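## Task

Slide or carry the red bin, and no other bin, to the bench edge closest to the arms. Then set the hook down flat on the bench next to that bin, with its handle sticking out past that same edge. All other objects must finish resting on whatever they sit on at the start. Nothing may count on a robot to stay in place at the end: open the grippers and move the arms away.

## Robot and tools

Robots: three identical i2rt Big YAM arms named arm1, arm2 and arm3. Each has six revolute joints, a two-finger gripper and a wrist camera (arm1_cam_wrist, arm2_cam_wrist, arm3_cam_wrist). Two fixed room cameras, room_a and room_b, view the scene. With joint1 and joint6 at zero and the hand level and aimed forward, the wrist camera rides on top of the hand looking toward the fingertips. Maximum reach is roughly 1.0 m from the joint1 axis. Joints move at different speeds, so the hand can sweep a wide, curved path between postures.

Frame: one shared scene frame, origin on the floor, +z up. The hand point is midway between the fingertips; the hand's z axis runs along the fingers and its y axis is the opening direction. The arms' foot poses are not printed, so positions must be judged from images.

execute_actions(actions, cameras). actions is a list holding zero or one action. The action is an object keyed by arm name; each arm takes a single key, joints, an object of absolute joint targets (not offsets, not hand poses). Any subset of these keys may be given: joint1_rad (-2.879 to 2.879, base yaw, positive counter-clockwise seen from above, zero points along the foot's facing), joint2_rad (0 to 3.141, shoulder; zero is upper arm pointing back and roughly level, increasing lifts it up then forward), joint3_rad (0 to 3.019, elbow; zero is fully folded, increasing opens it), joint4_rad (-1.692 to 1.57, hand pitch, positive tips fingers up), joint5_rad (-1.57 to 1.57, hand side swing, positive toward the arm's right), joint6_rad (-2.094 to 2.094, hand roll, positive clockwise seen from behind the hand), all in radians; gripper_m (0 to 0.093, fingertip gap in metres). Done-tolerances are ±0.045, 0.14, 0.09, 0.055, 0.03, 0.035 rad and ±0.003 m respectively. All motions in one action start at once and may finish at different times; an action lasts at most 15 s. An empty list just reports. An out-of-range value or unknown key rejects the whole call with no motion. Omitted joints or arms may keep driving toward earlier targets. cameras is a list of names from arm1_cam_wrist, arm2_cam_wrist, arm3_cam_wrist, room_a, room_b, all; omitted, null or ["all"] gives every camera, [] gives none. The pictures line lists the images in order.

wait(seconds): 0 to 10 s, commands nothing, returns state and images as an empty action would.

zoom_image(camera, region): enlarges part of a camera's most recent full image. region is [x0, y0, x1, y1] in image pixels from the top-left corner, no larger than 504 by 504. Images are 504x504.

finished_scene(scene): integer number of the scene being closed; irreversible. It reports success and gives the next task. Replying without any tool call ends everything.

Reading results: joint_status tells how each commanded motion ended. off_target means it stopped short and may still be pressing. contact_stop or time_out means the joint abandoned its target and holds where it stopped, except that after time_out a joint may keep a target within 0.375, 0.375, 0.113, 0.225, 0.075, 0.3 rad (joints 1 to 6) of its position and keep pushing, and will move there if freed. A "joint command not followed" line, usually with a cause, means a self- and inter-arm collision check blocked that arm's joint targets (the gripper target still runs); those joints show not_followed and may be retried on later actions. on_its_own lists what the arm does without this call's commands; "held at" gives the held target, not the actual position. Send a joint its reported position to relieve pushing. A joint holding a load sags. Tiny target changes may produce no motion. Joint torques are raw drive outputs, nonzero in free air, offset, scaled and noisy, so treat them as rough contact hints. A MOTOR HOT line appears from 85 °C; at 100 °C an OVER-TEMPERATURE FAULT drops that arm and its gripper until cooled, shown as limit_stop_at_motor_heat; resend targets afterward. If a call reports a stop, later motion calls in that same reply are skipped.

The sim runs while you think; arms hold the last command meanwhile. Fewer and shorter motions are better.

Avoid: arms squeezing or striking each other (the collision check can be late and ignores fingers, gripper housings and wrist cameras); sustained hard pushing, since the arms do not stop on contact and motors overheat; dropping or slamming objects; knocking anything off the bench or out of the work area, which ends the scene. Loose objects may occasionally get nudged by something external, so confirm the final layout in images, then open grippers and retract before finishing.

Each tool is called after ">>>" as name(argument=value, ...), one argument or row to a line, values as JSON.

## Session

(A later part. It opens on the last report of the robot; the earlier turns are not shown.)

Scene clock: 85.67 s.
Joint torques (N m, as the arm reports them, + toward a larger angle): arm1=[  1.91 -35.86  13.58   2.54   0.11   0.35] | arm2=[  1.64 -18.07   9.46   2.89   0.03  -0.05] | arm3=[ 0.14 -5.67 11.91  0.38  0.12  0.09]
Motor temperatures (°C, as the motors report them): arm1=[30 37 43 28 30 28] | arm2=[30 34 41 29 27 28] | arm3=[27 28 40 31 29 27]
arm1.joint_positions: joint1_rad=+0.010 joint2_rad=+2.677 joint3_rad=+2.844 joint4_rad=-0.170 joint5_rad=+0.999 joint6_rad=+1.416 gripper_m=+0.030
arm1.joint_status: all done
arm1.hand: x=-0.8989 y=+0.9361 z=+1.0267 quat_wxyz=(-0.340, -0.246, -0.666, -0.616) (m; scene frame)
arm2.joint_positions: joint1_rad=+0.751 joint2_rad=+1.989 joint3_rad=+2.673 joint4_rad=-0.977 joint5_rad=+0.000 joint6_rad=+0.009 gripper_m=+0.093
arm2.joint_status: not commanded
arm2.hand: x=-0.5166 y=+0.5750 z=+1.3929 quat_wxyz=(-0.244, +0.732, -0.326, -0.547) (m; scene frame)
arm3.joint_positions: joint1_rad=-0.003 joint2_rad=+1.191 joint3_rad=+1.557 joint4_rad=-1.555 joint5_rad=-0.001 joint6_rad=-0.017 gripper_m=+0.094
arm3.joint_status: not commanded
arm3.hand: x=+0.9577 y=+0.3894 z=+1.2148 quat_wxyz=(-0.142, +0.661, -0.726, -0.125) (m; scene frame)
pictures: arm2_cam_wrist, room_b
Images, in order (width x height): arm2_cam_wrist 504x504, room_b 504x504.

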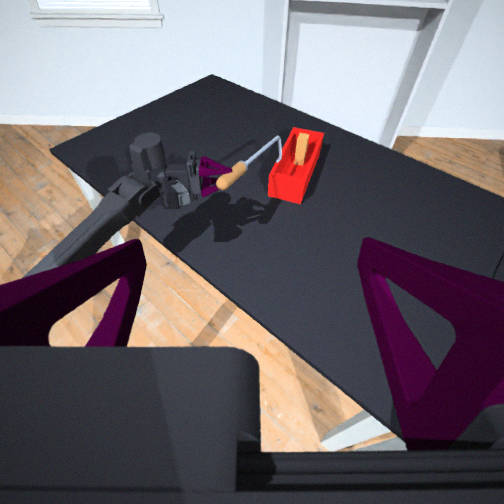

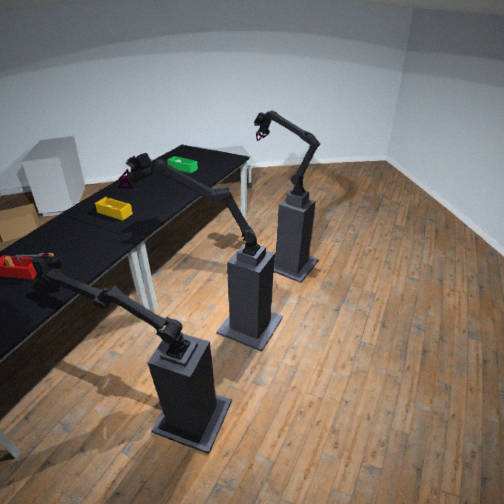

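>>> execute_actions(
  actions=[
    {"arm1":{"joints":{"joint1_rad":-0.05}}},
  ],
  cameras=[],
)

>>> execute_actions(
  actions=[
    {"arm1":{"joints":{"joint4_rad":-0.36}}},
  ],
  cameras=["arm2_cam_wrist","room_b"],
)

>>> zoom_image(
  camera="arm2_cam_wrist",
  region=[120,90,360,240],
)

>>> zoom_image(
  camera="room_b",
  region=[0,200,160,330],
)

Scene clock: 86.90 s.
Joint torques (N m, as the arm reports them, + toward a larger angle): arm1=[  2.48 -35.48  13.5    2.48   0.05   0.35] | arm2=[  1.55 -18.17   9.44   2.89   0.04  -0.04] | arm3=[ 0.12 -5.94 12.09  0.29  0.13  0.07]
Motor temperatures (°C, as the motors report them): arm1=[30 37 43 28 30 28] | arm2=[30 34 41 29 27 28] | arm3=[27 28 40 31 29 27]
arm1.joint_positions: joint1_rad=-0.057 joint2_rad=+2.677 joint3_rad=+2.844 joint4_rad=-0.170 joint5_rad=+1.001 joint6_rad=+1.416 gripper_m=+0.030
arm1.joint_status: all done
arm1.hand: x=-0.8360 y=+0.9330 z=+1.0261 quat_wxyz=(-0.362, -0.268, -0.658, -0.604) (m; scene frame)
arm2.joint_positions: joint1_rad=+0.751 joint2_rad=+1.989 joint3_rad=+2.673 joint4_rad=-0.977 joint5_rad=+0.000 joint6_rad=+0.009 gripper_m=+0.093
arm2.joint_status: not commanded
arm2.hand: x=-0.5166 y=+0.5750 z=+1.3929 quat_wxyz=(-0.244, +0.732, -0.326, -0.547) (m; scene frame)
arm3.joint_positions: joint1_rad=-0.003 joint2_rad=+1.191 joint3_rad=+1.557 joint4_rad=-1.555 joint5_rad=-0.001 joint6_rad=-0.017 gripper_m=+0.094
arm3.joint_status: not commanded
arm3.hand: x=+0.9577 y=+0.3894 z=+1.2148 quat_wxyz=(-0.142, +0.661, -0.726, -0.125) (m; scene frame)
pictures: none
No camera images: the call's "cameras" was empty. Leave "cameras" out to get every camera's image.

Scene clock: 87.87 s.
Joint torques (N m, as the arm reports them, + toward a larger angle): arm1=[  2.25 -32.88  13.57   1.23   0.25  -0.18] | arm2=[  1.45 -18.47   9.4    2.9    0.06  -0.05] | arm3=[ 0.04 -5.66 11.99  0.25  0.11  0.1 ]
Motor temperatures (°C, as the motors report them): arm1=[30 37 43 28 30 28] | arm2=[30 35 41 29 27 28] | arm3=[27 28 40 31 29 27]
arm1.joint_positions: joint1_rad=-0.057 joint2_rad=+2.647 joint3_rad=+2.844 joint4_rad=-0.349 joint5_rad=+0.998 joint6_rad=+1.462 gripper_m=+0.030
arm1.joint_status: all done
arm1.hand: x=-0.8358 y=+0.9259 z=+1.0233 quat_wxyz=(-0.370, -0.252, -0.694, -0.564) (m; scene frame)
arm2.joint_positions: joint1_rad=+0.751 joint2_rad=+1.989 joint3_rad=+2.673 joint4_rad=-0.977 joint5_rad=+0.000 joint6_rad=+0.009 gripper_m=+0.093
arm2.joint_status: not commanded
arm2.hand: x=-0.5166 y=+0.5750 z=+1.3929 quat_wxyz=(-0.244, +0.732, -0.326, -0.547) (m; scene frame)
arm3.joint_positions: joint1_rad=-0.003 joint2_rad=+1.191 joint3_rad=+1.557 joint4_rad=-1.555 joint5_rad=-0.001 joint6_rad=-0.017 gripper_m=+0.094
arm3.joint_status: not commanded
arm3.hand: x=+0.9577 y=+0.3894 z=+1.2148 quat_wxyz=(-0.142, +0.661, -0.726, -0.125) (m; scene frame)
pictures: arm2_cam_wrist, room_b
Images, in order (width x height): arm2_cam_wrist 504x504, room_b 504x504.

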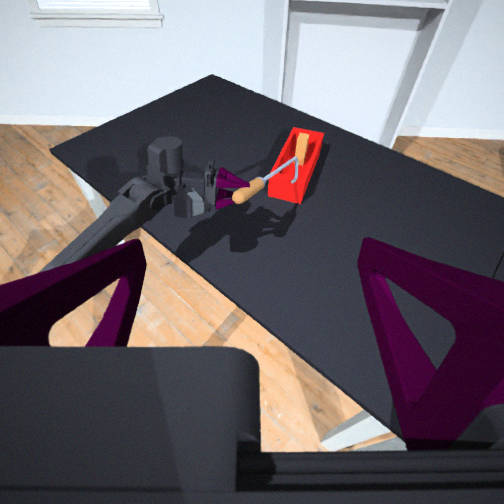

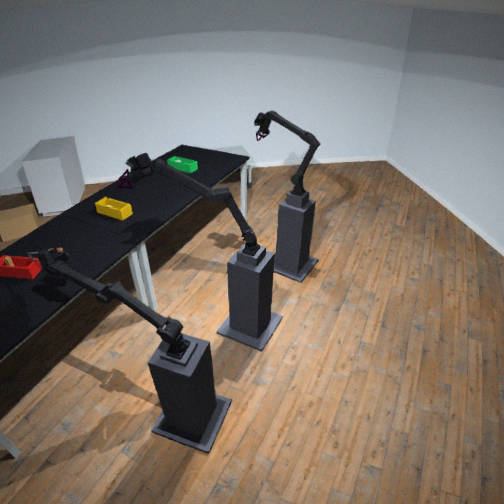

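Region (120, 90, 360, 240) of arm2_cam_wrist's 504x504 image, scaled by 2.100, with more detail than that image has; it fills the top 315 rows of this view, and the rest is white.

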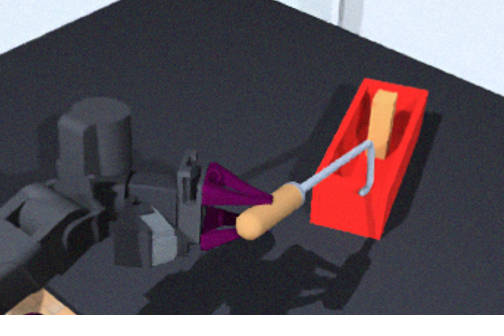

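Region (0, 200, 160, 330) of room_b's 504x504 image, scaled by 3.150, with more detail than that image has; it fills the top 410 rows of this view, and the rest is white.

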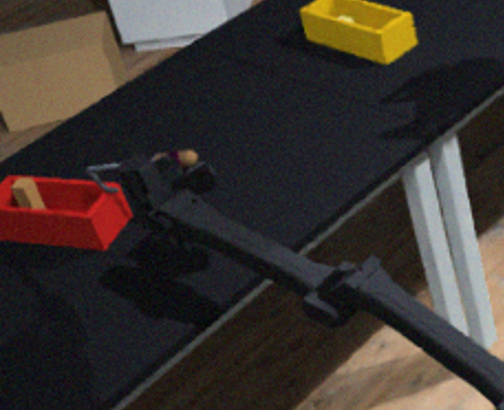

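>>> execute_actions(
  actions=[
    {"arm1":{"joints":{"joint4_rad":-0.17}}},
  ],
  cameras=[],
)

>>> execute_actions(
  actions=[
    {"arm1":{"joints":{"joint1_rad":-0.015}}},
  ],
  cameras=[],
)

>>> execute_actions(
  actions=[
    {"arm1":{"joints":{"joint4_rad":-0.36}}},
  ],
  cameras=["arm2_cam_wrist","room_b"],
)

>>> zoom_image(
  camera="arm2_cam_wrist",
  region=[120,90,360,240],
)

>>> zoom_image(
  camera="room_b",
  region=[0,200,160,330],
)

Scene clock: 89.17 s.
Joint torques (N m, as the arm reports them, + toward a larger angle): arm1=[  2.79 -32.83  13.6    3.84   0.16   0.25] | arm2=[  1.41 -18.02   9.48   2.88   0.03  -0.05] | arm3=[ 0.22 -5.6  12.01  0.27  0.13  0.06]
Motor temperatures (°C, as the motors report them): arm1=[30 37 43 28 30 28] | arm2=[30 35 41 29 27 28] | arm3=[27 28 40 31 29 27]
arm1.joint_positions: joint1_rad=-0.057 joint2_rad=+2.648 joint3_rad=+2.844 joint4_rad=-0.221 joint5_rad=+0.998 joint6_rad=+1.425 gripper_m=+0.030
arm1.joint_status: all done
arm1.hand: x=-0.8357 y=+0.9280 z=+1.0439 quat_wxyz=(-0.361, -0.266, -0.663, -0.599) (m; scene frame)
arm2.joint_positions: joint1_rad=+0.751 joint2_rad=+1.989 joint3_rad=+2.673 joint4_rad=-0.977 joint5_rad=+0.000 joint6_rad=+0.009 gripper_m=+0.093
arm2.joint_status: not commanded
arm2.hand: x=-0.5166 y=+0.5750 z=+1.3929 quat_wxyz=(-0.244, +0.732, -0.326, -0.547) (m; scene frame)
arm3.joint_positions: joint1_rad=-0.003 joint2_rad=+1.191 joint3_rad=+1.557 joint4_rad=-1.555 joint5_rad=-0.001 joint6_rad=-0.017 gripper_m=+0.094
arm3.joint_status: not commanded
arm3.hand: x=+0.9577 y=+0.3894 z=+1.2148 quat_wxyz=(-0.142, +0.661, -0.726, -0.125) (m; scene frame)
pictures: none
No camera images: the call's "cameras" was empty. Leave "cameras" out to get every camera's image.

Scene clock: 90.07 s.
Joint torques (N m, as the arm reports them, + toward a larger angle): arm1=[  2.47 -33.12  13.61   3.9    0.11   0.25] | arm2=[  1.73 -18.22   9.51   2.89   0.05  -0.02] | arm3=[ 0.67 -5.68 11.99  0.34  0.11  0.1 ]
Motor temperatures (°C, as the motors report them): arm1=[30 37 43 28 30 28] | arm2=[30 35 41 29 27 28] | arm3=[27 28 40 31 29 27]
arm1.joint_positions: joint1_rad=-0.017 joint2_rad=+2.648 joint3_rad=+2.844 joint4_rad=-0.221 joint5_rad=+0.999 joint6_rad=+1.424 gripper_m=+0.030
arm1.joint_status: all done
arm1.hand: x=-0.8729 y=+0.9301 z=+1.0443 quat_wxyz=(-0.350, -0.253, -0.668, -0.606) (m; scene frame)
arm2.joint_positions: joint1_rad=+0.751 joint2_rad=+1.989 joint3_rad=+2.673 joint4_rad=-0.977 joint5_rad=+0.000 joint6_rad=+0.009 gripper_m=+0.093
arm2.joint_status: not commanded
arm2.hand: x=-0.5166 y=+0.5750 z=+1.3929 quat_wxyz=(-0.244, +0.732, -0.326, -0.547) (m; scene frame)
arm3.joint_positions: joint1_rad=-0.003 joint2_rad=+1.191 joint3_rad=+1.557 joint4_rad=-1.555 joint5_rad=-0.001 joint6_rad=-0.017 gripper_m=+0.094
arm3.joint_status: not commanded
arm3.hand: x=+0.9577 y=+0.3894 z=+1.2148 quat_wxyz=(-0.142, +0.661, -0.726, -0.125) (m; scene frame)
pictures: none
No camera images: the call's "cameras" was empty. Leave "cameras" out to get every camera's image.

Scene clock: 90.97 s.
Joint torques (N m, as the arm reports them, + toward a larger angle): arm1=[  2.71 -33.14  13.57   1.21   0.22  -0.04] | arm2=[  1.82 -18.02   9.39   2.93   0.07  -0.05] | arm3=[ 0.06 -6.22 12.04  0.34  0.12  0.08]
Motor temperatures (°C, as the motors report them): arm1=[30 38 43 28 30 28] | arm2=[30 35 41 29 27 28] | arm3=[27 28 40 31 29 27]
arm1.joint_positions: joint1_rad=-0.017 joint2_rad=+2.647 joint3_rad=+2.844 joint4_rad=-0.349 joint5_rad=+0.999 joint6_rad=+1.452 gripper_m=+0.030
arm1.joint_status: all done
arm1.hand: x=-0.8732 y=+0.9280 z=+1.0244 quat_wxyz=(-0.361, -0.235, -0.700, -0.570) (m; scene frame)
arm2.joint_positions: joint1_rad=+0.751 joint2_rad=+1.989 joint3_rad=+2.673 joint4_rad=-0.977 joint5_rad=+0.000 joint6_rad=+0.009 gripper_m=+0.093
arm2.joint_status: not commanded
arm2.hand: x=-0.5166 y=+0.5750 z=+1.3929 quat_wxyz=(-0.244, +0.732, -0.326, -0.547) (m; scene frame)
arm3.joint_positions: joint1_rad=-0.003 joint2_rad=+1.191 joint3_rad=+1.557 joint4_rad=-1.555 joint5_rad=-0.001 joint6_rad=-0.017 gripper_m=+0.094
arm3.joint_status: not commanded
arm3.hand: x=+0.9577 y=+0.3894 z=+1.2148 quat_wxyz=(-0.142, +0.661, -0.726, -0.125) (m; scene frame)
pictures: arm2_cam_wrist, room_b
Images, in order (width x height): arm2_cam_wrist 504x504, room_b 504x504.

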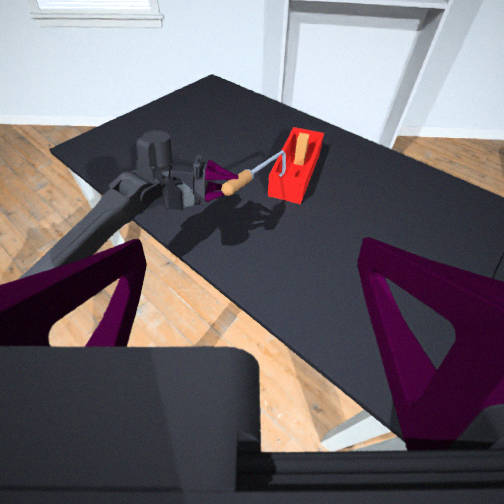

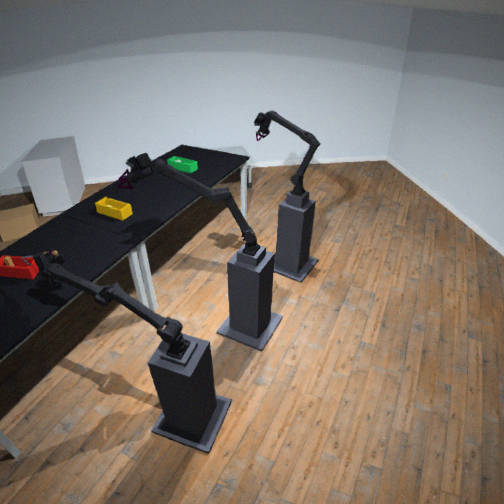

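Region (120, 90, 360, 240) of arm2_cam_wrist's 504x504 image, scaled by 2.100, with more detail than that image has; it fills the top 315 rows of this view, and the rest is white.

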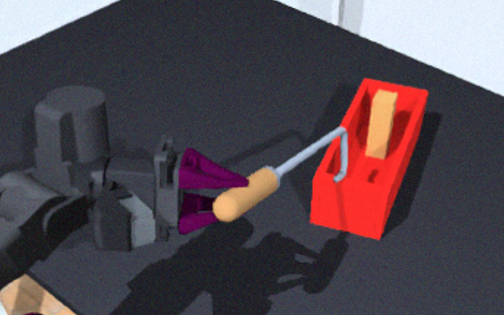

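Region (0, 200, 160, 330) of room_b's 504x504 image, scaled by 3.150, with more detail than that image has; it fills the top 410 rows of this view, and the rest is white.

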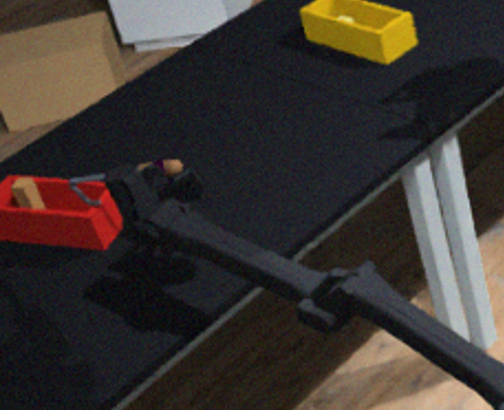

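>>> execute_actions(
  actions=[
    {"arm1":{"joints":{"joint2_rad":2.72,"joint3_rad":2.88}}},
  ],
  cameras=["arm2_cam_wrist","room_b"],
)

>>> zoom_image(
  camera="arm2_cam_wrist",
  region=[120,90,360,240],
)

>>> zoom_image(
  camera="room_b",
  region=[0,200,160,330],
)

Scene clock: 93.13 s.
Joint torques (N m, as the arm reports them, + toward a larger angle): arm1=[  2.56 -25.43  11.91   1.22   0.08  -0.61] | arm2=[  1.65 -18.24   9.41   2.87   0.05  -0.04] | arm3=[ 0.15 -5.91 12.06  0.22  0.12  0.08]
Motor temperatures (°C, as the motors report them): arm1=[30 38 43 28 30 28] | arm2=[30 35 41 29 27 28] | arm3=[27 28 40 31 29 27]
arm1.joint_positions: joint1_rad=-0.017 joint2_rad=+2.663 joint3_rad=+2.848 joint4_rad=-0.349 joint5_rad=+1.002 joint6_rad=+1.499 gripper_m=+0.030
arm1.joint_status: all done
arm1.hand: x=-0.8733 y=+0.9301 z=+1.0112 quat_wxyz=(-0.351, -0.249, -0.697, -0.573) (m; scene frame)
arm2.joint_positions: joint1_rad=+0.751 joint2_rad=+1.989 joint3_rad=+2.673 joint4_rad=-0.977 joint5_rad=+0.000 joint6_rad=+0.009 gripper_m=+0.093
arm2.joint_status: not commanded
arm2.hand: x=-0.5166 y=+0.5750 z=+1.3929 quat_wxyz=(-0.244, +0.732, -0.326, -0.547) (m; scene frame)
arm3.joint_positions: joint1_rad=-0.003 joint2_rad=+1.191 joint3_rad=+1.557 joint4_rad=-1.555 joint5_rad=-0.001 joint6_rad=-0.017 gripper_m=+0.094
arm3.joint_status: not commanded
arm3.hand: x=+0.9577 y=+0.3894 z=+1.2148 quat_wxyz=(-0.142, +0.661, -0.726, -0.125) (m; scene frame)
pictures: arm2_cam_wrist, room_b
Images, in order (width x height): arm2_cam_wrist 504x504, room_b 504x504.

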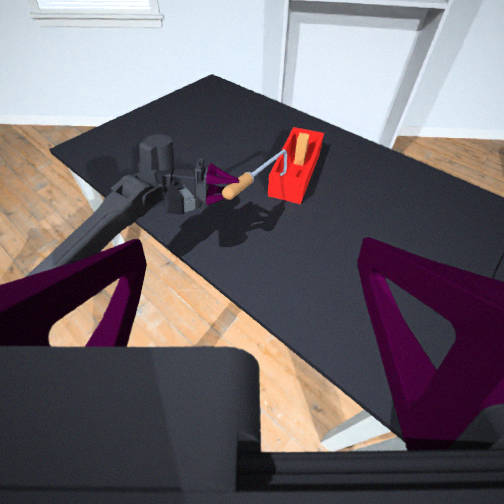

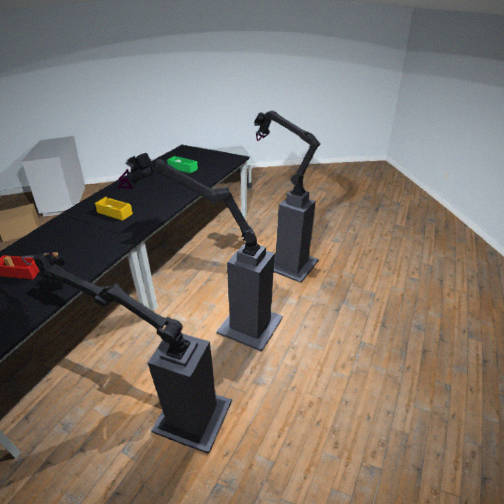

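Region (120, 90, 360, 240) of arm2_cam_wrist's 504x504 image, scaled by 2.100, with more detail than that image has; it fills the top 315 rows of this view, and the rest is white.

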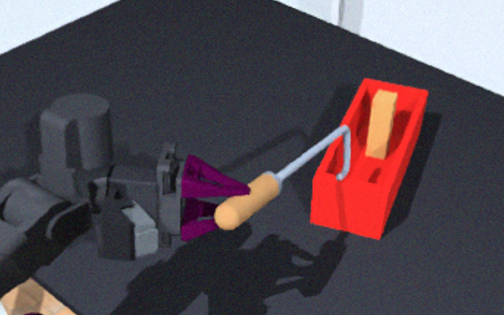

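Region (0, 200, 160, 330) of room_b's 504x504 image, scaled by 3.150, with more detail than that image has; it fills the top 410 rows of this view, and the rest is white.

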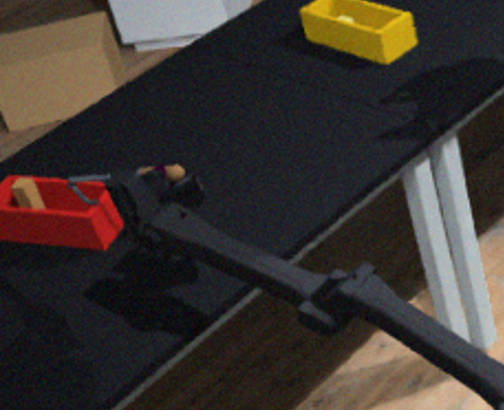

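>>> execute_actions(
  actions=[
    {"arm1":{"joints":{"joint2_rad":2.66,"joint4_rad":-0.1}}},
  ],
  cameras=[],
)

>>> execute_actions(
  actions=[
    {"arm1":{"joints":{"joint1_rad":-0.075,"joint5_rad":0.85,"joint2_rad":2.74,"joint3_rad":2.96}}},
  ],
  cameras=["arm2_cam_wrist","room_b"],
)

>>> zoom_image(
  camera="arm2_cam_wrist",
  region=[120,90,360,240],
)

>>> zoom_image(
  camera="room_b",
  region=[0,200,160,330],
)

Scene clock: 94.70 s.
Joint torques (N m, as the arm reports them, + toward a larger angle): arm1=[  2.55 -31.71  11.94   3.82  -0.01   0.24] | arm2=[  1.56 -17.79   9.4    2.9    0.03  -0.05] | arm3=[ 0.06 -6.12 11.94  0.31  0.12  0.15]
Motor temperatures (°C, as the motors report them): arm1=[30 38 43 28 30 28] | arm2=[30 35 41 29 27 28] | arm3=[27 28 40 31 29 27]
arm1.joint_positions: joint1_rad=-0.017 joint2_rad=+2.674 joint3_rad=+2.848 joint4_rad=-0.151 joint5_rad=+1.001 joint6_rad=+1.425 gripper_m=+0.030
arm1.joint_status: all done
arm1.hand: x=-0.8736 y=+0.9343 z=+1.0344 quat_wxyz=(-0.343, -0.263, -0.655, -0.620) (m; scene frame)
arm2.joint_positions: joint1_rad=+0.751 joint2_rad=+1.989 joint3_rad=+2.673 joint4_rad=-0.977 joint5_rad=+0.000 joint6_rad=+0.009 gripper_m=+0.093
arm2.joint_status: not commanded
arm2.hand: x=-0.5166 y=+0.5750 z=+1.3929 quat_wxyz=(-0.244, +0.732, -0.326, -0.547) (m; scene frame)
arm3.joint_positions: joint1_rad=-0.003 joint2_rad=+1.191 joint3_rad=+1.557 joint4_rad=-1.555 joint5_rad=-0.001 joint6_rad=-0.017 gripper_m=+0.094
arm3.joint_status: not commanded
arm3.hand: x=+0.9577 y=+0.3894 z=+1.2148 quat_wxyz=(-0.142, +0.661, -0.726, -0.125) (m; scene frame)
pictures: none
No camera images: the call's "cameras" was empty. Leave "cameras" out to get every camera's image.

Scene clock: 95.80 s.
Joint torques (N m, as the arm reports them, + toward a larger angle): arm1=[  2.44 -34.76  15.49   3.77   0.04   0.31] | arm2=[  1.72 -18.19   9.47   2.95   0.03  -0.02] | arm3=[ 0.26 -6.1  12.    0.31  0.09  0.1 ]
Motor temperatures (°C, as the motors report them): arm1=[30 38 43 28 30 28] | arm2=[30 35 41 29 27 28] | arm3=[27 28 41 31 29 27]
arm1.joint_positions: joint1_rad=-0.078 joint2_rad=+2.778 joint3_rad=+2.881 joint4_rad=-0.147 joint5_rad=+0.851 joint6_rad=+1.420 gripper_m=+0.030
arm1.joint_status: all done
arm1.hand: x=-0.8341 y=+0.9630 z=+0.9559 quat_wxyz=(-0.326, -0.219, -0.686, -0.613) (m; scene frame)
arm2.joint_positions: joint1_rad=+0.751 joint2_rad=+1.989 joint3_rad=+2.673 joint4_rad=-0.977 joint5_rad=+0.000 joint6_rad=+0.009 gripper_m=+0.093
arm2.joint_status: not commanded
arm2.hand: x=-0.5166 y=+0.5750 z=+1.3929 quat_wxyz=(-0.244, +0.732, -0.326, -0.547) (m; scene frame)
arm3.joint_positions: joint1_rad=-0.003 joint2_rad=+1.191 joint3_rad=+1.557 joint4_rad=-1.555 joint5_rad=-0.001 joint6_rad=-0.017 gripper_m=+0.094
arm3.joint_status: not commanded
arm3.hand: x=+0.9577 y=+0.3894 z=+1.2148 quat_wxyz=(-0.142, +0.661, -0.726, -0.125) (m; scene frame)
pictures: arm2_cam_wrist, room_b
Images, in order (width x height): arm2_cam_wrist 504x504, room_b 504x504.

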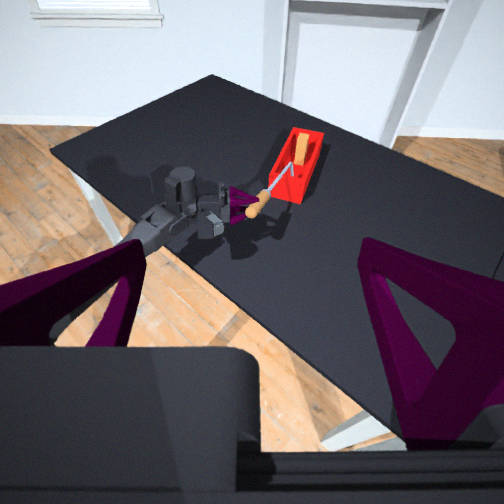

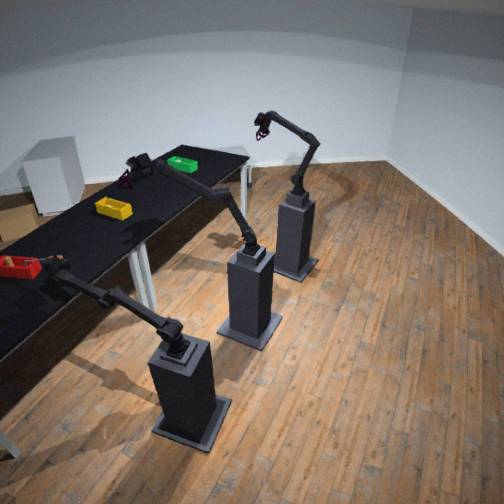

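Region (120, 90, 360, 240) of arm2_cam_wrist's 504x504 image, scaled by 2.100, with more detail than that image has; it fills the top 315 rows of this view, and the rest is white.

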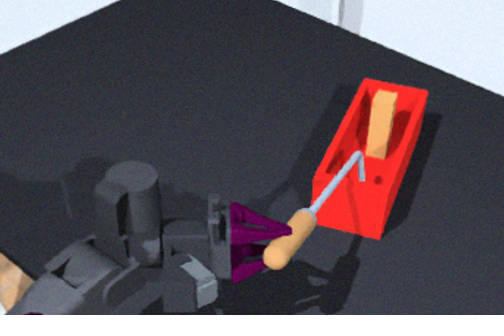

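Region (0, 200, 160, 330) of room_b's 504x504 image, scaled by 3.150, with more detail than that image has; it fills the top 410 rows of this view, and the rest is white.

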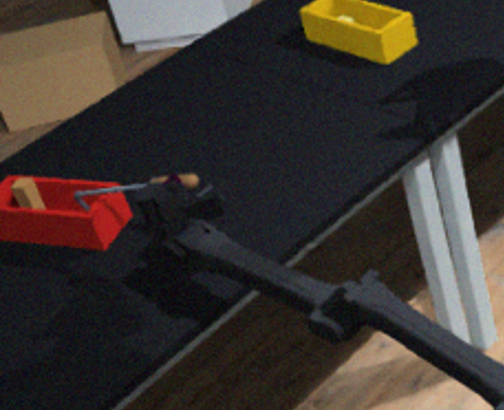

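>>> execute_actions(
  actions=[
    {"arm1":{"joints":{"joint2_rad":2.37,"joint3_rad":2.19,"joint4_rad":0.21}}},
  ],
  cameras=["arm2_cam_wrist"],
)

>>> execute_actions(
  actions=[
    {"arm1":{"joints":{"joint2_rad":2.16,"joint3_rad":1.80,"joint4_rad":0.38}}},
  ],
  cameras=["arm2_cam_wrist","room_b"],
)

Scene clock: 98.00 s.
Joint torques (N m, as the arm reports them, + toward a larger angle): arm1=[  1.97 -30.09  11.95   2.59   0.07   0.24] | arm2=[  1.6  -18.03   9.47   2.81   0.05  -0.04] | arm3=[-0.11 -5.7  12.01  0.44  0.12  0.07]
Motor temperatures (°C, as the motors report them): arm1=[30 38 43 28 30 28] | arm2=[30 36 41 29 27 28] | arm3=[27 28 41 31 29 27]
arm1.joint_positions: joint1_rad=-0.077 joint2_rad=+2.391 joint3_rad=+2.156 joint4_rad=+0.193 joint5_rad=+0.850 joint6_rad=+1.425 gripper_m=+0.030
arm1.joint_status: all done
arm1.hand: x=-0.8310 y=+0.8999 z=+0.9661 quat_wxyz=(-0.324, -0.221, -0.684, -0.615) (m; scene frame)
arm2.joint_positions: joint1_rad=+0.751 joint2_rad=+1.989 joint3_rad=+2.673 joint4_rad=-0.977 joint5_rad=+0.000 joint6_rad=+0.009 gripper_m=+0.093
arm2.joint_status: not commanded
arm2.hand: x=-0.5166 y=+0.5750 z=+1.3929 quat_wxyz=(-0.244, +0.732, -0.326, -0.547) (m; scene frame)
arm3.joint_positions: joint1_rad=-0.003 joint2_rad=+1.191 joint3_rad=+1.557 joint4_rad=-1.555 joint5_rad=-0.001 joint6_rad=-0.017 gripper_m=+0.094
arm3.joint_status: not commanded
arm3.hand: x=+0.9577 y=+0.3894 z=+1.2148 quat_wxyz=(-0.142, +0.661, -0.726, -0.125) (m; scene frame)
pictures: arm2_cam_wrist
Images, in order (width x height): arm2_cam_wrist 504x504.

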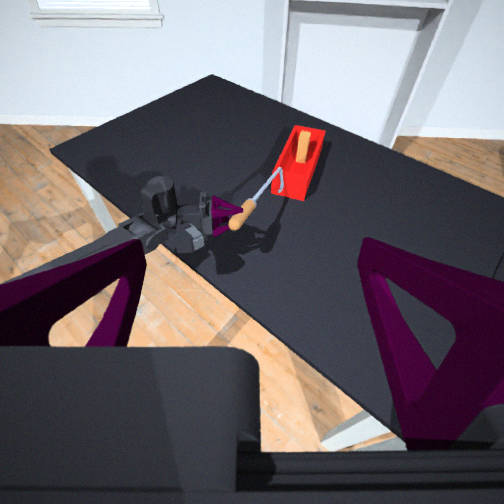

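Scene clock: 99.20 s.
Joint torques (N m, as the arm reports them, + toward a larger angle): arm1=[  2.26 -27.85  11.49   3.77   0.12   0.3 ] | arm2=[  1.43 -18.09   9.46   2.86   0.07  -0.03] | arm3=[ 0.41 -5.73 11.95  0.29  0.1   0.09]
Motor temperatures (°C, as the motors report them): arm1=[30 38 43 28 30 28] | arm2=[30 36 41 29 27 28] | arm3=[27 28 41 31 29 27]
arm1.joint_positions: joint1_rad=-0.077 joint2_rad=+2.193 joint3_rad=+1.766 joint4_rad=+0.331 joint5_rad=+0.850 joint6_rad=+1.421 gripper_m=+0.030
arm1.joint_status: all done
arm1.hand: x=-0.8274 y=+0.8283 z=+0.9466 quat_wxyz=(-0.331, -0.210, -0.701, -0.596) (m; scene frame)
arm2.joint_positions: joint1_rad=+0.751 joint2_rad=+1.989 joint3_rad=+2.673 joint4_rad=-0.977 joint5_rad=+0.000 joint6_rad=+0.009 gripper_m=+0.093
arm2.joint_status: not commanded
arm2.hand: x=-0.5166 y=+0.5750 z=+1.3929 quat_wxyz=(-0.244, +0.732, -0.326, -0.547) (m; scene frame)
arm3.joint_positions: joint1_rad=-0.003 joint2_rad=+1.191 joint3_rad=+1.557 joint4_rad=-1.555 joint5_rad=-0.001 joint6_rad=-0.017 gripper_m=+0.094
arm3.joint_status: not commanded
arm3.hand: x=+0.9577 y=+0.3894 z=+1.2148 quat_wxyz=(-0.142, +0.661, -0.726, -0.125) (m; scene frame)
pictures: arm2_cam_wrist, room_b
Images, in order (width x height): arm2_cam_wrist 504x504, room_b 504x504.

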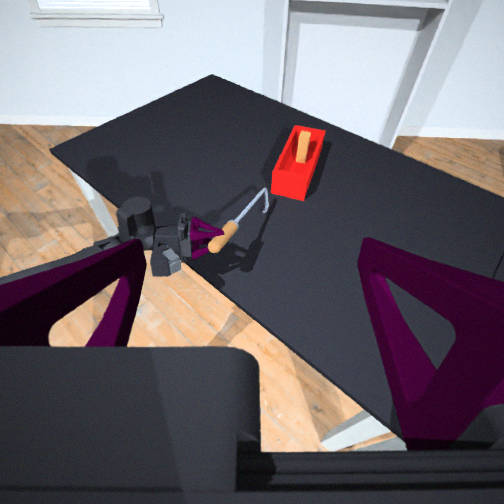

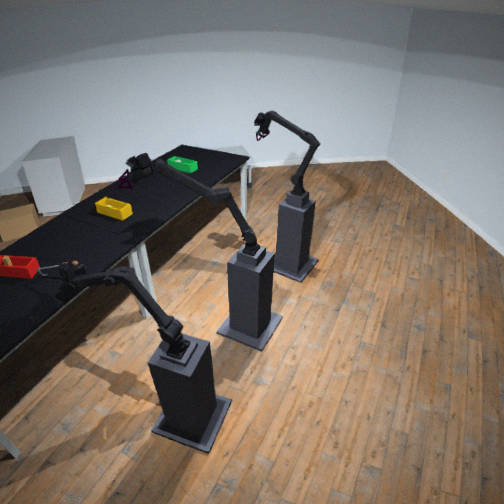

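>>> execute_actions(
  actions=[
    {"arm1":{"joints":{"joint2_rad":2.1,"joint3_rad":1.95,"joint4_rad":0.2}}},
  ],
  cameras=[],
)

>>> execute_actions(
  actions=[
    {"arm1":{"joints":{"joint2_rad":2.6,"joint3_rad":2.96,"joint4_rad":-0.15}}},
  ],
  cameras=[],
)

>>> execute_actions(
  actions=[
    {"arm1":{"joints":{"joint2_rad":2.76}}},
  ],
  cameras=[],
)

>>> execute_actions(
  actions=[
    {"arm1":{"joints":{"joint4_rad":-0.4}}},
  ],
  cameras=["arm2_cam_wrist","room_b"],
)

>>> zoom_image(
  camera="arm2_cam_wrist",
  region=[120,90,360,240],
)

>>> zoom_image(
  camera="room_b",
  region=[0,200,160,330],
)

Scene clock: 100.93 s.
Joint torques (N m, as the arm reports them, + toward a larger angle): arm1=[  2.29 -28.99  14.9    2.3    0.11   0.3 ] | arm2=[  1.57 -18.16   9.54   2.94   0.03  -0.04] | arm3=[ 0.41 -6.31 11.97  0.36  0.14  0.09]
Motor temperatures (°C, as the motors report them): arm1=[30 38 43 28 30 28] | arm2=[30 36 41 29 27 28] | arm3=[27 28 41 31 29 27]
arm1.joint_positions: joint1_rad=-0.077 joint2_rad=+2.141 joint3_rad=+1.874 joint4_rad=+0.188 joint5_rad=+0.850 joint6_rad=+1.419 gripper_m=+0.030
arm1.joint_status: all done
arm1.hand: x=-0.8271 y=+0.8351 z=+1.0205 quat_wxyz=(-0.330, -0.212, -0.696, -0.601) (m; scene frame)
arm2.joint_positions: joint1_rad=+0.751 joint2_rad=+1.989 joint3_rad=+2.673 joint4_rad=-0.977 joint5_rad=+0.000 joint6_rad=+0.009 gripper_m=+0.093
arm2.joint_status: not commanded
arm2.hand: x=-0.5166 y=+0.5750 z=+1.3929 quat_wxyz=(-0.244, +0.732, -0.326, -0.547) (m; scene frame)
arm3.joint_positions: joint1_rad=-0.003 joint2_rad=+1.191 joint3_rad=+1.557 joint4_rad=-1.555 joint5_rad=-0.001 joint6_rad=-0.017 gripper_m=+0.094
arm3.joint_status: not commanded
arm3.hand: x=+0.9577 y=+0.3894 z=+1.2148 quat_wxyz=(-0.142, +0.661, -0.726, -0.125) (m; scene frame)
pictures: none
No camera images: the call's "cameras" was empty. Leave "cameras" out to get every camera's image.

Scene clock: 102.73 s.
Joint torques (N m, as the arm reports them, + toward a larger angle): arm1=[  2.45 -31.9   14.01   2.67  -0.01   0.31] | arm2=[  1.46 -18.11   9.44   2.97   0.05  -0.05] | arm3=[-0.26 -5.79 12.02  0.33  0.07  0.09]
Motor temperatures (°C, as the motors report them): arm1=[30 38 44 28 30 28] | arm2=[30 36 41 29 27 28] | arm3=[27 28 41 31 29 27]
arm1.joint_positions: joint1_rad=-0.077 joint2_rad=+2.625 joint3_rad=+2.897 joint4_rad=-0.172 joint5_rad=+0.850 joint6_rad=+1.419 gripper_m=+0.030
arm1.joint_status: all done
arm1.hand: x=-0.8318 y=+0.9354 z=+1.1032 quat_wxyz=(-0.307, -0.244, -0.641, -0.660) (m; scene frame)
arm2.joint_positions: joint1_rad=+0.751 joint2_rad=+1.989 joint3_rad=+2.673 joint4_rad=-0.977 joint5_rad=+0.000 joint6_rad=+0.009 gripper_m=+0.093
arm2.joint_status: not commanded
arm2.hand: x=-0.5166 y=+0.5750 z=+1.3929 quat_wxyz=(-0.244, +0.732, -0.326, -0.547) (m; scene frame)
arm3.joint_positions: joint1_rad=-0.003 joint2_rad=+1.191 joint3_rad=+1.557 joint4_rad=-1.555 joint5_rad=-0.001 joint6_rad=-0.017 gripper_m=+0.094
arm3.joint_status: not commanded
arm3.hand: x=+0.9577 y=+0.3894 z=+1.2148 quat_wxyz=(-0.142, +0.661, -0.726, -0.125) (m; scene frame)
pictures: none
No camera images: the call's "cameras" was empty. Leave "cameras" out to get every camera's image.

Scene clock: 103.93 s.
Joint torques (N m, as the arm reports them, + toward a larger angle): arm1=[  2.08 -36.4   13.5    2.77   0.05   0.28] | arm2=[  1.64 -18.32   9.53   2.97   0.06  -0.06] | arm3=[ 0.26 -5.88 11.91  0.42  0.12  0.09]
Motor temperatures (°C, as the motors report them): arm1=[30 38 44 28 30 28] | arm2=[30 36 41 29 27 28] | arm3=[27 28 41 31 29 27]
arm1.joint_positions: joint1_rad=-0.077 joint2_rad=+2.811 joint3_rad=+2.908 joint4_rad=-0.171 joint5_rad=+0.849 joint6_rad=+1.421 gripper_m=+0.030
arm1.joint_status: all done
arm1.hand: x=-0.8349 y=+0.9652 z=+0.9354 quat_wxyz=(-0.328, -0.214, -0.695, -0.603) (m; scene frame)
arm2.joint_positions: joint1_rad=+0.751 joint2_rad=+1.989 joint3_rad=+2.673 joint4_rad=-0.977 joint5_rad=+0.000 joint6_rad=+0.009 gripper_m=+0.093
arm2.joint_status: not commanded
arm2.hand: x=-0.5166 y=+0.5750 z=+1.3929 quat_wxyz=(-0.244, +0.732, -0.326, -0.547) (m; scene frame)
arm3.joint_positions: joint1_rad=-0.003 joint2_rad=+1.191 joint3_rad=+1.557 joint4_rad=-1.555 joint5_rad=-0.001 joint6_rad=-0.017 gripper_m=+0.094
arm3.joint_status: not commanded
arm3.hand: x=+0.9577 y=+0.3894 z=+1.2148 quat_wxyz=(-0.142, +0.661, -0.726, -0.125) (m; scene frame)
pictures: none
No camera images: the call's "cameras" was empty. Leave "cameras" out to get every camera's image.

Scene clock: 104.87 s.
Joint torques (N m, as the arm reports them, + toward a larger angle): arm1=[  2.19 -31.63  12.93   0.87   0.22  -0.37] | arm2=[  1.56 -18.21   9.49   2.92   0.05  -0.04] | arm3=[ 0.5  -5.82 12.05  0.24  0.09  0.09]
Motor temperatures (°C, as the motors report them): arm1=[30 38 44 28 30 28] | arm2=[30 36 42 29 27 28] | arm3=[27 28 41 31 29 27]
arm1.joint_positions: joint1_rad=-0.077 joint2_rad=+2.766 joint3_rad=+2.914 joint4_rad=-0.378 joint5_rad=+0.850 joint6_rad=+1.481 gripper_m=+0.030
arm1.joint_status: all done
arm1.hand: x=-0.8343 y=+0.9553 z=+0.9434 quat_wxyz=(-0.330, -0.206, -0.732, -0.559) (m; scene frame)
arm2.joint_positions: joint1_rad=+0.751 joint2_rad=+1.989 joint3_rad=+2.673 joint4_rad=-0.977 joint5_rad=+0.000 joint6_rad=+0.009 gripper_m=+0.093
arm2.joint_status: not commanded
arm2.hand: x=-0.5166 y=+0.5750 z=+1.3929 quat_wxyz=(-0.244, +0.732, -0.326, -0.547) (m; scene frame)
arm3.joint_positions: joint1_rad=-0.003 joint2_rad=+1.191 joint3_rad=+1.557 joint4_rad=-1.555 joint5_rad=-0.001 joint6_rad=-0.017 gripper_m=+0.094
arm3.joint_status: not commanded
arm3.hand: x=+0.9577 y=+0.3894 z=+1.2148 quat_wxyz=(-0.142, +0.661, -0.726, -0.125) (m; scene frame)
pictures: arm2_cam_wrist, room_b
Images, in order (width x height): arm2_cam_wrist 504x504, room_b 504x504.

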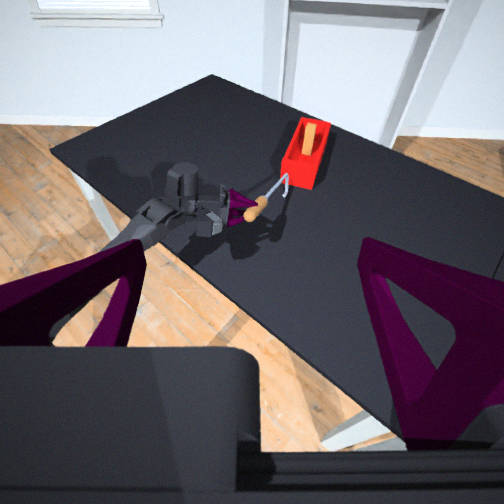

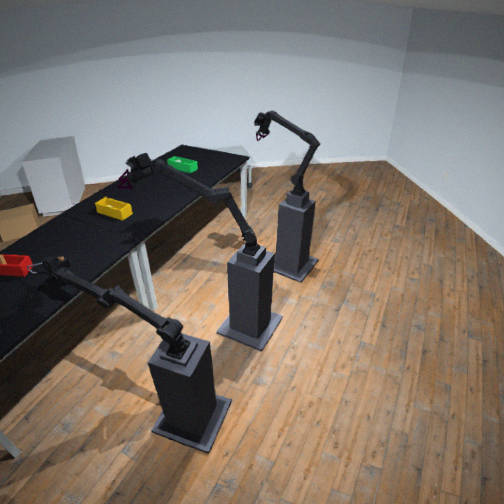

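Region (120, 90, 360, 240) of arm2_cam_wrist's 504x504 image, scaled by 2.100, with more detail than that image has; it fills the top 315 rows of this view, and the rest is white.

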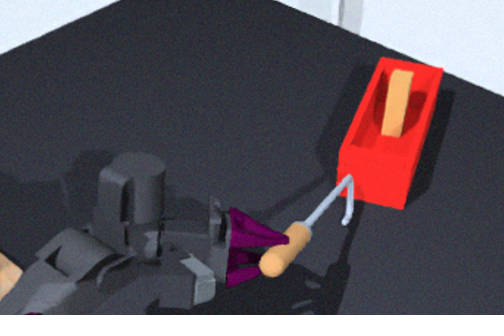

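Region (0, 200, 160, 330) of room_b's 504x504 image, scaled by 3.150, with more detail than that image has; it fills the top 410 rows of this view, and the rest is white.

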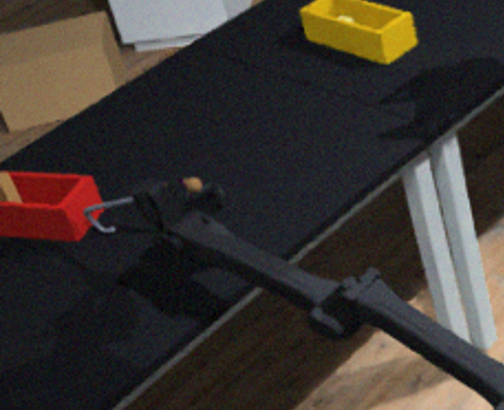

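>>> execute_actions(
  actions=[
    {"arm1":{"joints":{"joint2_rad":2.3,"joint3_rad":2.3,"joint4_rad":0.0}}},
  ],
  cameras=[],
)

>>> execute_actions(
  actions=[
    {"arm1":{"joints":{"joint1_rad":-0.6,"joint2_rad":1.7,"joint3_rad":1.9,"joint4_rad":0.0}}},
  ],
  cameras=[],
)

>>> execute_actions(
  actions=[
    {"arm1":{"joints":{"joint5_rad":0,"joint6_rad":2.05,"joint4_rad":-1.6}},"arm2":{"joints":{"joint1_rad":0.3,"joint2_rad":1.3,"joint3_rad":1.8,"joint4_rad":-0.9}}},
  ],
)

Scene clock: 107.30 s.
Joint torques (N m, as the arm reports them, + toward a larger angle): arm1=[  1.78 -30.44  12.17   3.53   0.16   0.26] | arm2=[  1.5  -18.11   9.45   2.91   0.05  -0.06] | arm3=[ 0.44 -6.05 11.95  0.35  0.1   0.11]
Motor temperatures (°C, as the motors report them): arm1=[30 38 43 28 30 28] | arm2=[30 36 42 29 27 28] | arm3=[27 28 41 31 29 27]
arm1.joint_positions: joint1_rad=-0.077 joint2_rad=+2.325 joint3_rad=+2.265 joint4_rad=-0.040 joint5_rad=+0.849 joint6_rad=+1.423 gripper_m=+0.030
arm1.joint_status: all done
arm1.hand: x=-0.8302 y=+0.8947 z=+1.0416 quat_wxyz=(-0.331, -0.209, -0.702, -0.595) (m; scene frame)
arm2.joint_positions: joint1_rad=+0.751 joint2_rad=+1.989 joint3_rad=+2.673 joint4_rad=-0.977 joint5_rad=+0.000 joint6_rad=+0.009 gripper_m=+0.093
arm2.joint_status: not commanded
arm2.hand: x=-0.5166 y=+0.5750 z=+1.3929 quat_wxyz=(-0.244, +0.732, -0.326, -0.547) (m; scene frame)
arm3.joint_positions: joint1_rad=-0.003 joint2_rad=+1.191 joint3_rad=+1.557 joint4_rad=-1.555 joint5_rad=-0.001 joint6_rad=-0.017 gripper_m=+0.094
arm3.joint_status: not commanded
arm3.hand: x=+0.9577 y=+0.3894 z=+1.2148 quat_wxyz=(-0.142, +0.661, -0.726, -0.125) (m; scene frame)
pictures: none
No camera images: the call's "cameras" was empty. Leave "cameras" out to get every camera's image.

Scene clock: 109.23 s.
Joint torques (N m, as the arm reports them, + toward a larger angle): arm1=[  1.35 -21.97  12.88   2.84  -0.06   0.22] | arm2=[  1.2  -18.12   8.96   2.4    0.12  -0.07] | arm3=[ 0.21 -5.78 11.92  0.21  0.11  0.09]
Motor temperatures (°C, as the motors report them): arm1=[30 38 43 28 30 28] | arm2=[30 36 42 29 27 28] | arm3=[27 28 41 31 29 27]
arm1.joint_positions: joint1_rad=-0.589 joint2_rad=+1.739 joint3_rad=+1.856 joint4_rad=-0.029 joint5_rad=+0.850 joint6_rad=+1.426 gripper_m=+0.030
arm1.joint_status: all done
arm1.hand: x=-0.4753 y=+0.5779 z=+1.2746 quat_wxyz=(-0.463, -0.399, -0.562, -0.557) (m; scene frame)
arm2.joint_positions: joint1_rad=+0.752 joint2_rad=+1.990 joint3_rad=+2.677 joint4_rad=-0.960 joint5_rad=-0.001 joint6_rad=+0.011 gripper_m=+0.093
arm2.joint_status: not commanded
arm2.hand: x=-0.5174 y=+0.5750 z=+1.3988 quat_wxyz=(-0.247, +0.726, -0.323, -0.555) (m; scene frame)
arm3.joint_positions: joint1_rad=-0.003 joint2_rad=+1.191 joint3_rad=+1.557 joint4_rad=-1.555 joint5_rad=-0.001 joint6_rad=-0.017 gripper_m=+0.094
arm3.joint_status: not commanded
arm3.hand: x=+0.9577 y=+0.3894 z=+1.2148 quat_wxyz=(-0.142, +0.661, -0.726, -0.125) (m; scene frame)
pictures: none
No camera images: the call's "cameras" was empty. Leave "cameras" out to get every camera's image.

Scene clock: 111.17 s.
Joint torques (N m, as the arm reports them, + toward a larger angle): arm1=[  1.27 -21.29  11.82   0.09  -0.36   0.1 ] | arm2=[  2.68 -11.     9.75   2.46   0.02  -0.06] | arm3=[ 0.24 -6.15 12.11  0.36  0.11  0.09]
Motor temperatures (°C, as the motors report them): arm1=[30 38 43 28 30 28] | arm2=[30 36 41 29 27 28] | arm3=[27 28 41 31 29 27]
arm1.joint_positions: joint1_rad=-0.591 joint2_rad=+1.738 joint3_rad=+1.856 joint4_rad=-1.592 joint5_rad=+0.010 joint6_rad=+2.037 gripper_m=+0.030
arm1.joint_status: all done
arm1.hand: x=-0.6628 y=+0.4865 z=+1.0156 quat_wxyz=(-0.001, -0.447, -0.893, -0.046) (m; scene frame)
arm2.joint_positions: joint1_rad=+0.291 joint2_rad=+1.310 joint3_rad=+1.782 joint4_rad=-0.916 joint5_rad=+0.001 joint6_rad=+0.009 gripper_m=+0.093
arm2.joint_status: all done
arm2.hand: x=-0.1499 y=+0.5360 z=+1.3561 quat_wxyz=(-0.326, +0.671, -0.511, -0.428) (m; scene frame)
arm3.joint_positions: joint1_rad=-0.003 joint2_rad=+1.191 joint3_rad=+1.557 joint4_rad=-1.555 joint5_rad=-0.001 joint6_rad=-0.017 gripper_m=+0.094
arm3.joint_status: not commanded
arm3.hand: x=+0.9577 y=+0.3894 z=+1.2148 quat_wxyz=(-0.142, +0.661, -0.726, -0.125) (m; scene frame)
pictures: arm1_cam_wrist, arm2_cam_wrist, arm3_cam_wrist, room_a, room_b
Images, in order (width x height): arm1_cam_wrist 504x504, arm2_cam_wrist 504x504, arm3_cam_wrist 504x504, room_a 504x504, room_b 504x504.

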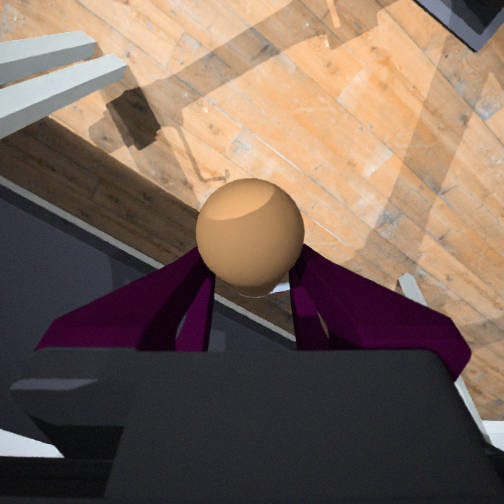

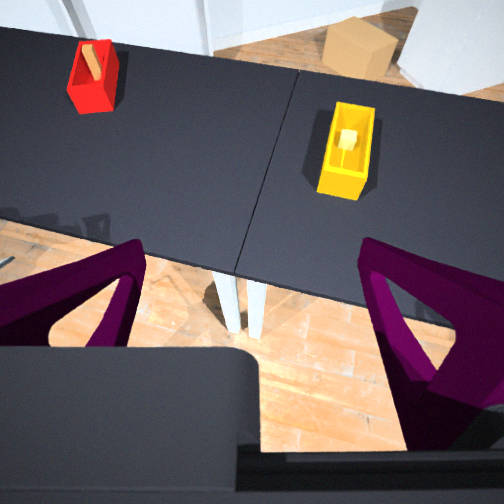

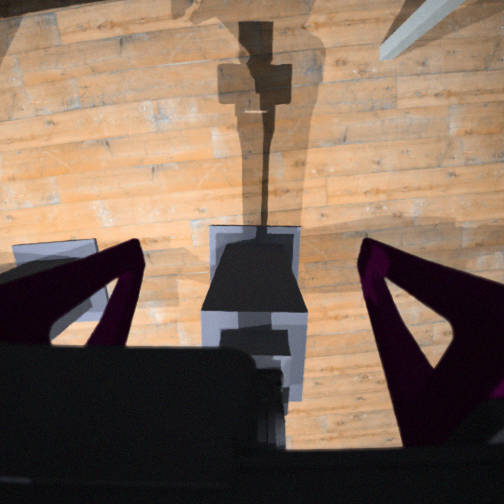

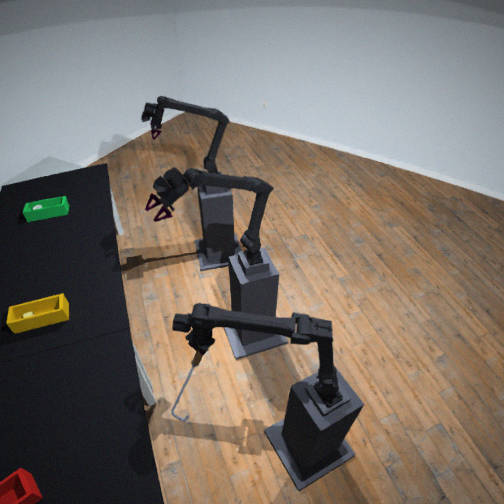

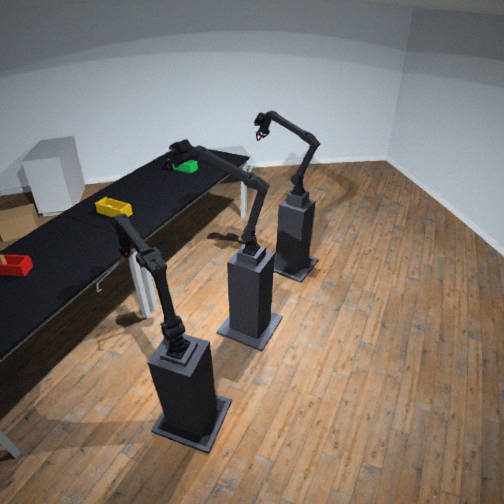

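>>> execute_actions(
  actions=[
    {"arm1":{"joints":{"joint6_rad":1.5,"joint1_rad":-0.1}}},
  ],
  cameras=[],
)

>>> execute_actions(
  actions=[
    {"arm1":{"joints":{"joint4_rad":-0.9}}},
  ],
  cameras=[],
)

>>> execute_actions(
  actions=[
    {"arm1":{"joints":{"joint4_rad":-0.3}}},
  ],
  cameras=["arm1_cam_wrist","room_a","room_b"],
)

Scene clock: 113.20 s.
Joint torques (N m, as the arm reports them, + toward a larger angle): arm1=[  1.88 -20.73  11.81   0.11  -0.29  -0.12] | arm2=[  2.57 -10.83   9.54   2.54   0.03  -0.04] | arm3=[ 0.05 -5.74 12.05  0.39  0.09  0.11]
Motor temperatures (°C, as the motors report them): arm1=[30 38 43 28 30 28] | arm2=[30 36 42 29 27 28] | arm3=[27 28 41 31 29 27]
arm1.joint_positions: joint1_rad=-0.096 joint2_rad=+1.738 joint3_rad=+1.856 joint4_rad=-1.592 joint5_rad=+0.009 joint6_rad=+1.507 gripper_m=+0.030
arm1.joint_status: all done
arm1.hand: x=-0.9287 y=+0.5450 z=+1.0182 quat_wxyz=(-0.001, +0.049, -0.998, -0.048) (m; scene frame)
arm2.joint_positions: joint1_rad=+0.291 joint2_rad=+1.310 joint3_rad=+1.782 joint4_rad=-0.916 joint5_rad=+0.001 joint6_rad=+0.009 gripper_m=+0.093
arm2.joint_status: not commanded
arm2.hand: x=-0.1499 y=+0.5360 z=+1.3561 quat_wxyz=(-0.326, +0.671, -0.511, -0.428) (m; scene frame)
arm3.joint_positions: joint1_rad=-0.003 joint2_rad=+1.191 joint3_rad=+1.557 joint4_rad=-1.555 joint5_rad=-0.001 joint6_rad=-0.017 gripper_m=+0.094
arm3.joint_status: not commanded
arm3.hand: x=+0.9577 y=+0.3894 z=+1.2148 quat_wxyz=(-0.142, +0.661, -0.726, -0.125) (m; scene frame)
pictures: none
No camera images: the call's "cameras" was empty. Leave "cameras" out to get every camera's image.

Scene clock: 114.60 s.
Joint torques (N m, as the arm reports them, + toward a larger angle): arm1=[  1.69 -22.37  12.7    3.39  -0.3    0.06] | arm2=[  2.44 -10.62   9.59   2.52   0.01  -0.02] | arm3=[ 0.35 -5.42 12.18  0.27  0.11  0.07]
Motor temperatures (°C, as the motors report them): arm1=[30 38 43 28 30 28] | arm2=[30 36 42 29 27 28] | arm3=[27 28 41 31 29 27]
arm1.joint_positions: joint1_rad=-0.096 joint2_rad=+1.738 joint3_rad=+1.856 joint4_rad=-0.942 joint5_rad=+0.009 joint6_rad=+1.487 gripper_m=+0.030
arm1.joint_status: all done
arm1.hand: x=-0.9331 y=+0.6883 z=+1.0822 quat_wxyz=(-0.009, +0.052, -0.930, -0.364) (m; scene frame)
arm2.joint_positions: joint1_rad=+0.291 joint2_rad=+1.310 joint3_rad=+1.782 joint4_rad=-0.916 joint5_rad=+0.001 joint6_rad=+0.009 gripper_m=+0.093
arm2.joint_status: not commanded
arm2.hand: x=-0.1499 y=+0.5360 z=+1.3561 quat_wxyz=(-0.326, +0.671, -0.511, -0.428) (m; scene frame)
arm3.joint_positions: joint1_rad=-0.003 joint2_rad=+1.191 joint3_rad=+1.557 joint4_rad=-1.555 joint5_rad=-0.001 joint6_rad=-0.017 gripper_m=+0.094
arm3.joint_status: not commanded
arm3.hand: x=+0.9577 y=+0.3894 z=+1.2148 quat_wxyz=(-0.142, +0.661, -0.726, -0.125) (m; scene frame)
pictures: none
No camera images: the call's "cameras" was empty. Leave "cameras" out to get every camera's image.

Scene clock: 117.23 s.
Joint torques (N m, as the arm reports them, + toward a larger angle): arm1=[  1.85 -22.63  13.01   4.5   -0.19   0.12] | arm2=[  2.49 -11.3    9.73   2.47   0.    -0.05] | arm3=[ 0.58 -5.9  12.04  0.13  0.1   0.12]
Motor temperatures (°C, as the motors report them): arm1=[30 37 43 28 30 28] | arm2=[30 36 42 29 27 28] | arm3=[27 28 41 31 29 27]
arm1.joint_positions: joint1_rad=-0.096 joint2_rad=+1.738 joint3_rad=+1.856 joint4_rad=-0.356 joint5_rad=+0.006 joint6_rad=+1.476 gripper_m=+0.030
arm1.joint_status: joint4_rad time_out (moved +0.586 of +0.642)
arm1.on_its_own: joint4_rad reads -0.356 and still pushes toward -0.300 since a time_out
arm1.hand: x=-0.9351 y=+0.7604 z=+1.2046 quat_wxyz=(-0.017, +0.046, -0.785, -0.618) (m; scene frame)
arm2.joint_positions: joint1_rad=+0.291 joint2_rad=+1.310 joint3_rad=+1.782 joint4_rad=-0.916 joint5_rad=+0.001 joint6_rad=+0.009 gripper_m=+0.093
arm2.joint_status: not commanded
arm2.hand: x=-0.1499 y=+0.5360 z=+1.3561 quat_wxyz=(-0.326, +0.671, -0.511, -0.428) (m; scene frame)
arm3.joint_positions: joint1_rad=-0.003 joint2_rad=+1.191 joint3_rad=+1.557 joint4_rad=-1.555 joint5_rad=-0.001 joint6_rad=-0.017 gripper_m=+0.094
arm3.joint_status: not commanded
arm3.hand: x=+0.9577 y=+0.3894 z=+1.2148 quat_wxyz=(-0.142, +0.661, -0.726, -0.125) (m; scene frame)
pictures: arm1_cam_wrist, room_a, room_b
Images, in order (width x height): arm1_cam_wrist 504x504, room_a 504x504, room_b 504x504.

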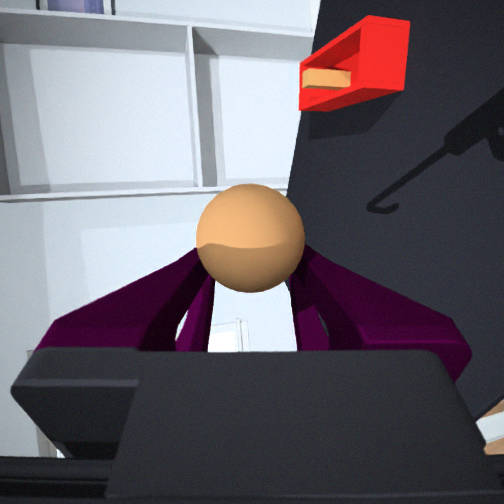

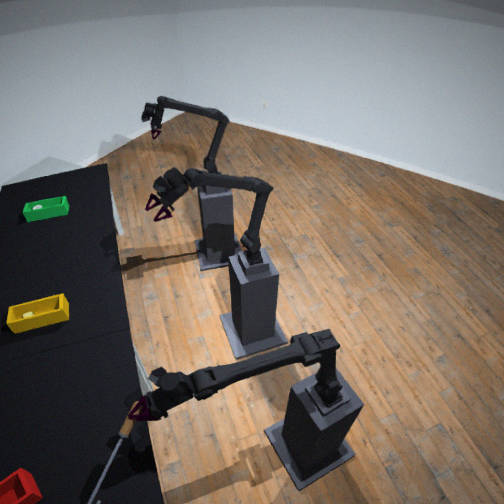

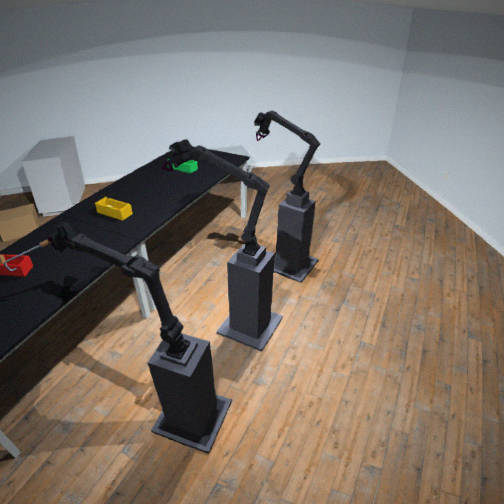

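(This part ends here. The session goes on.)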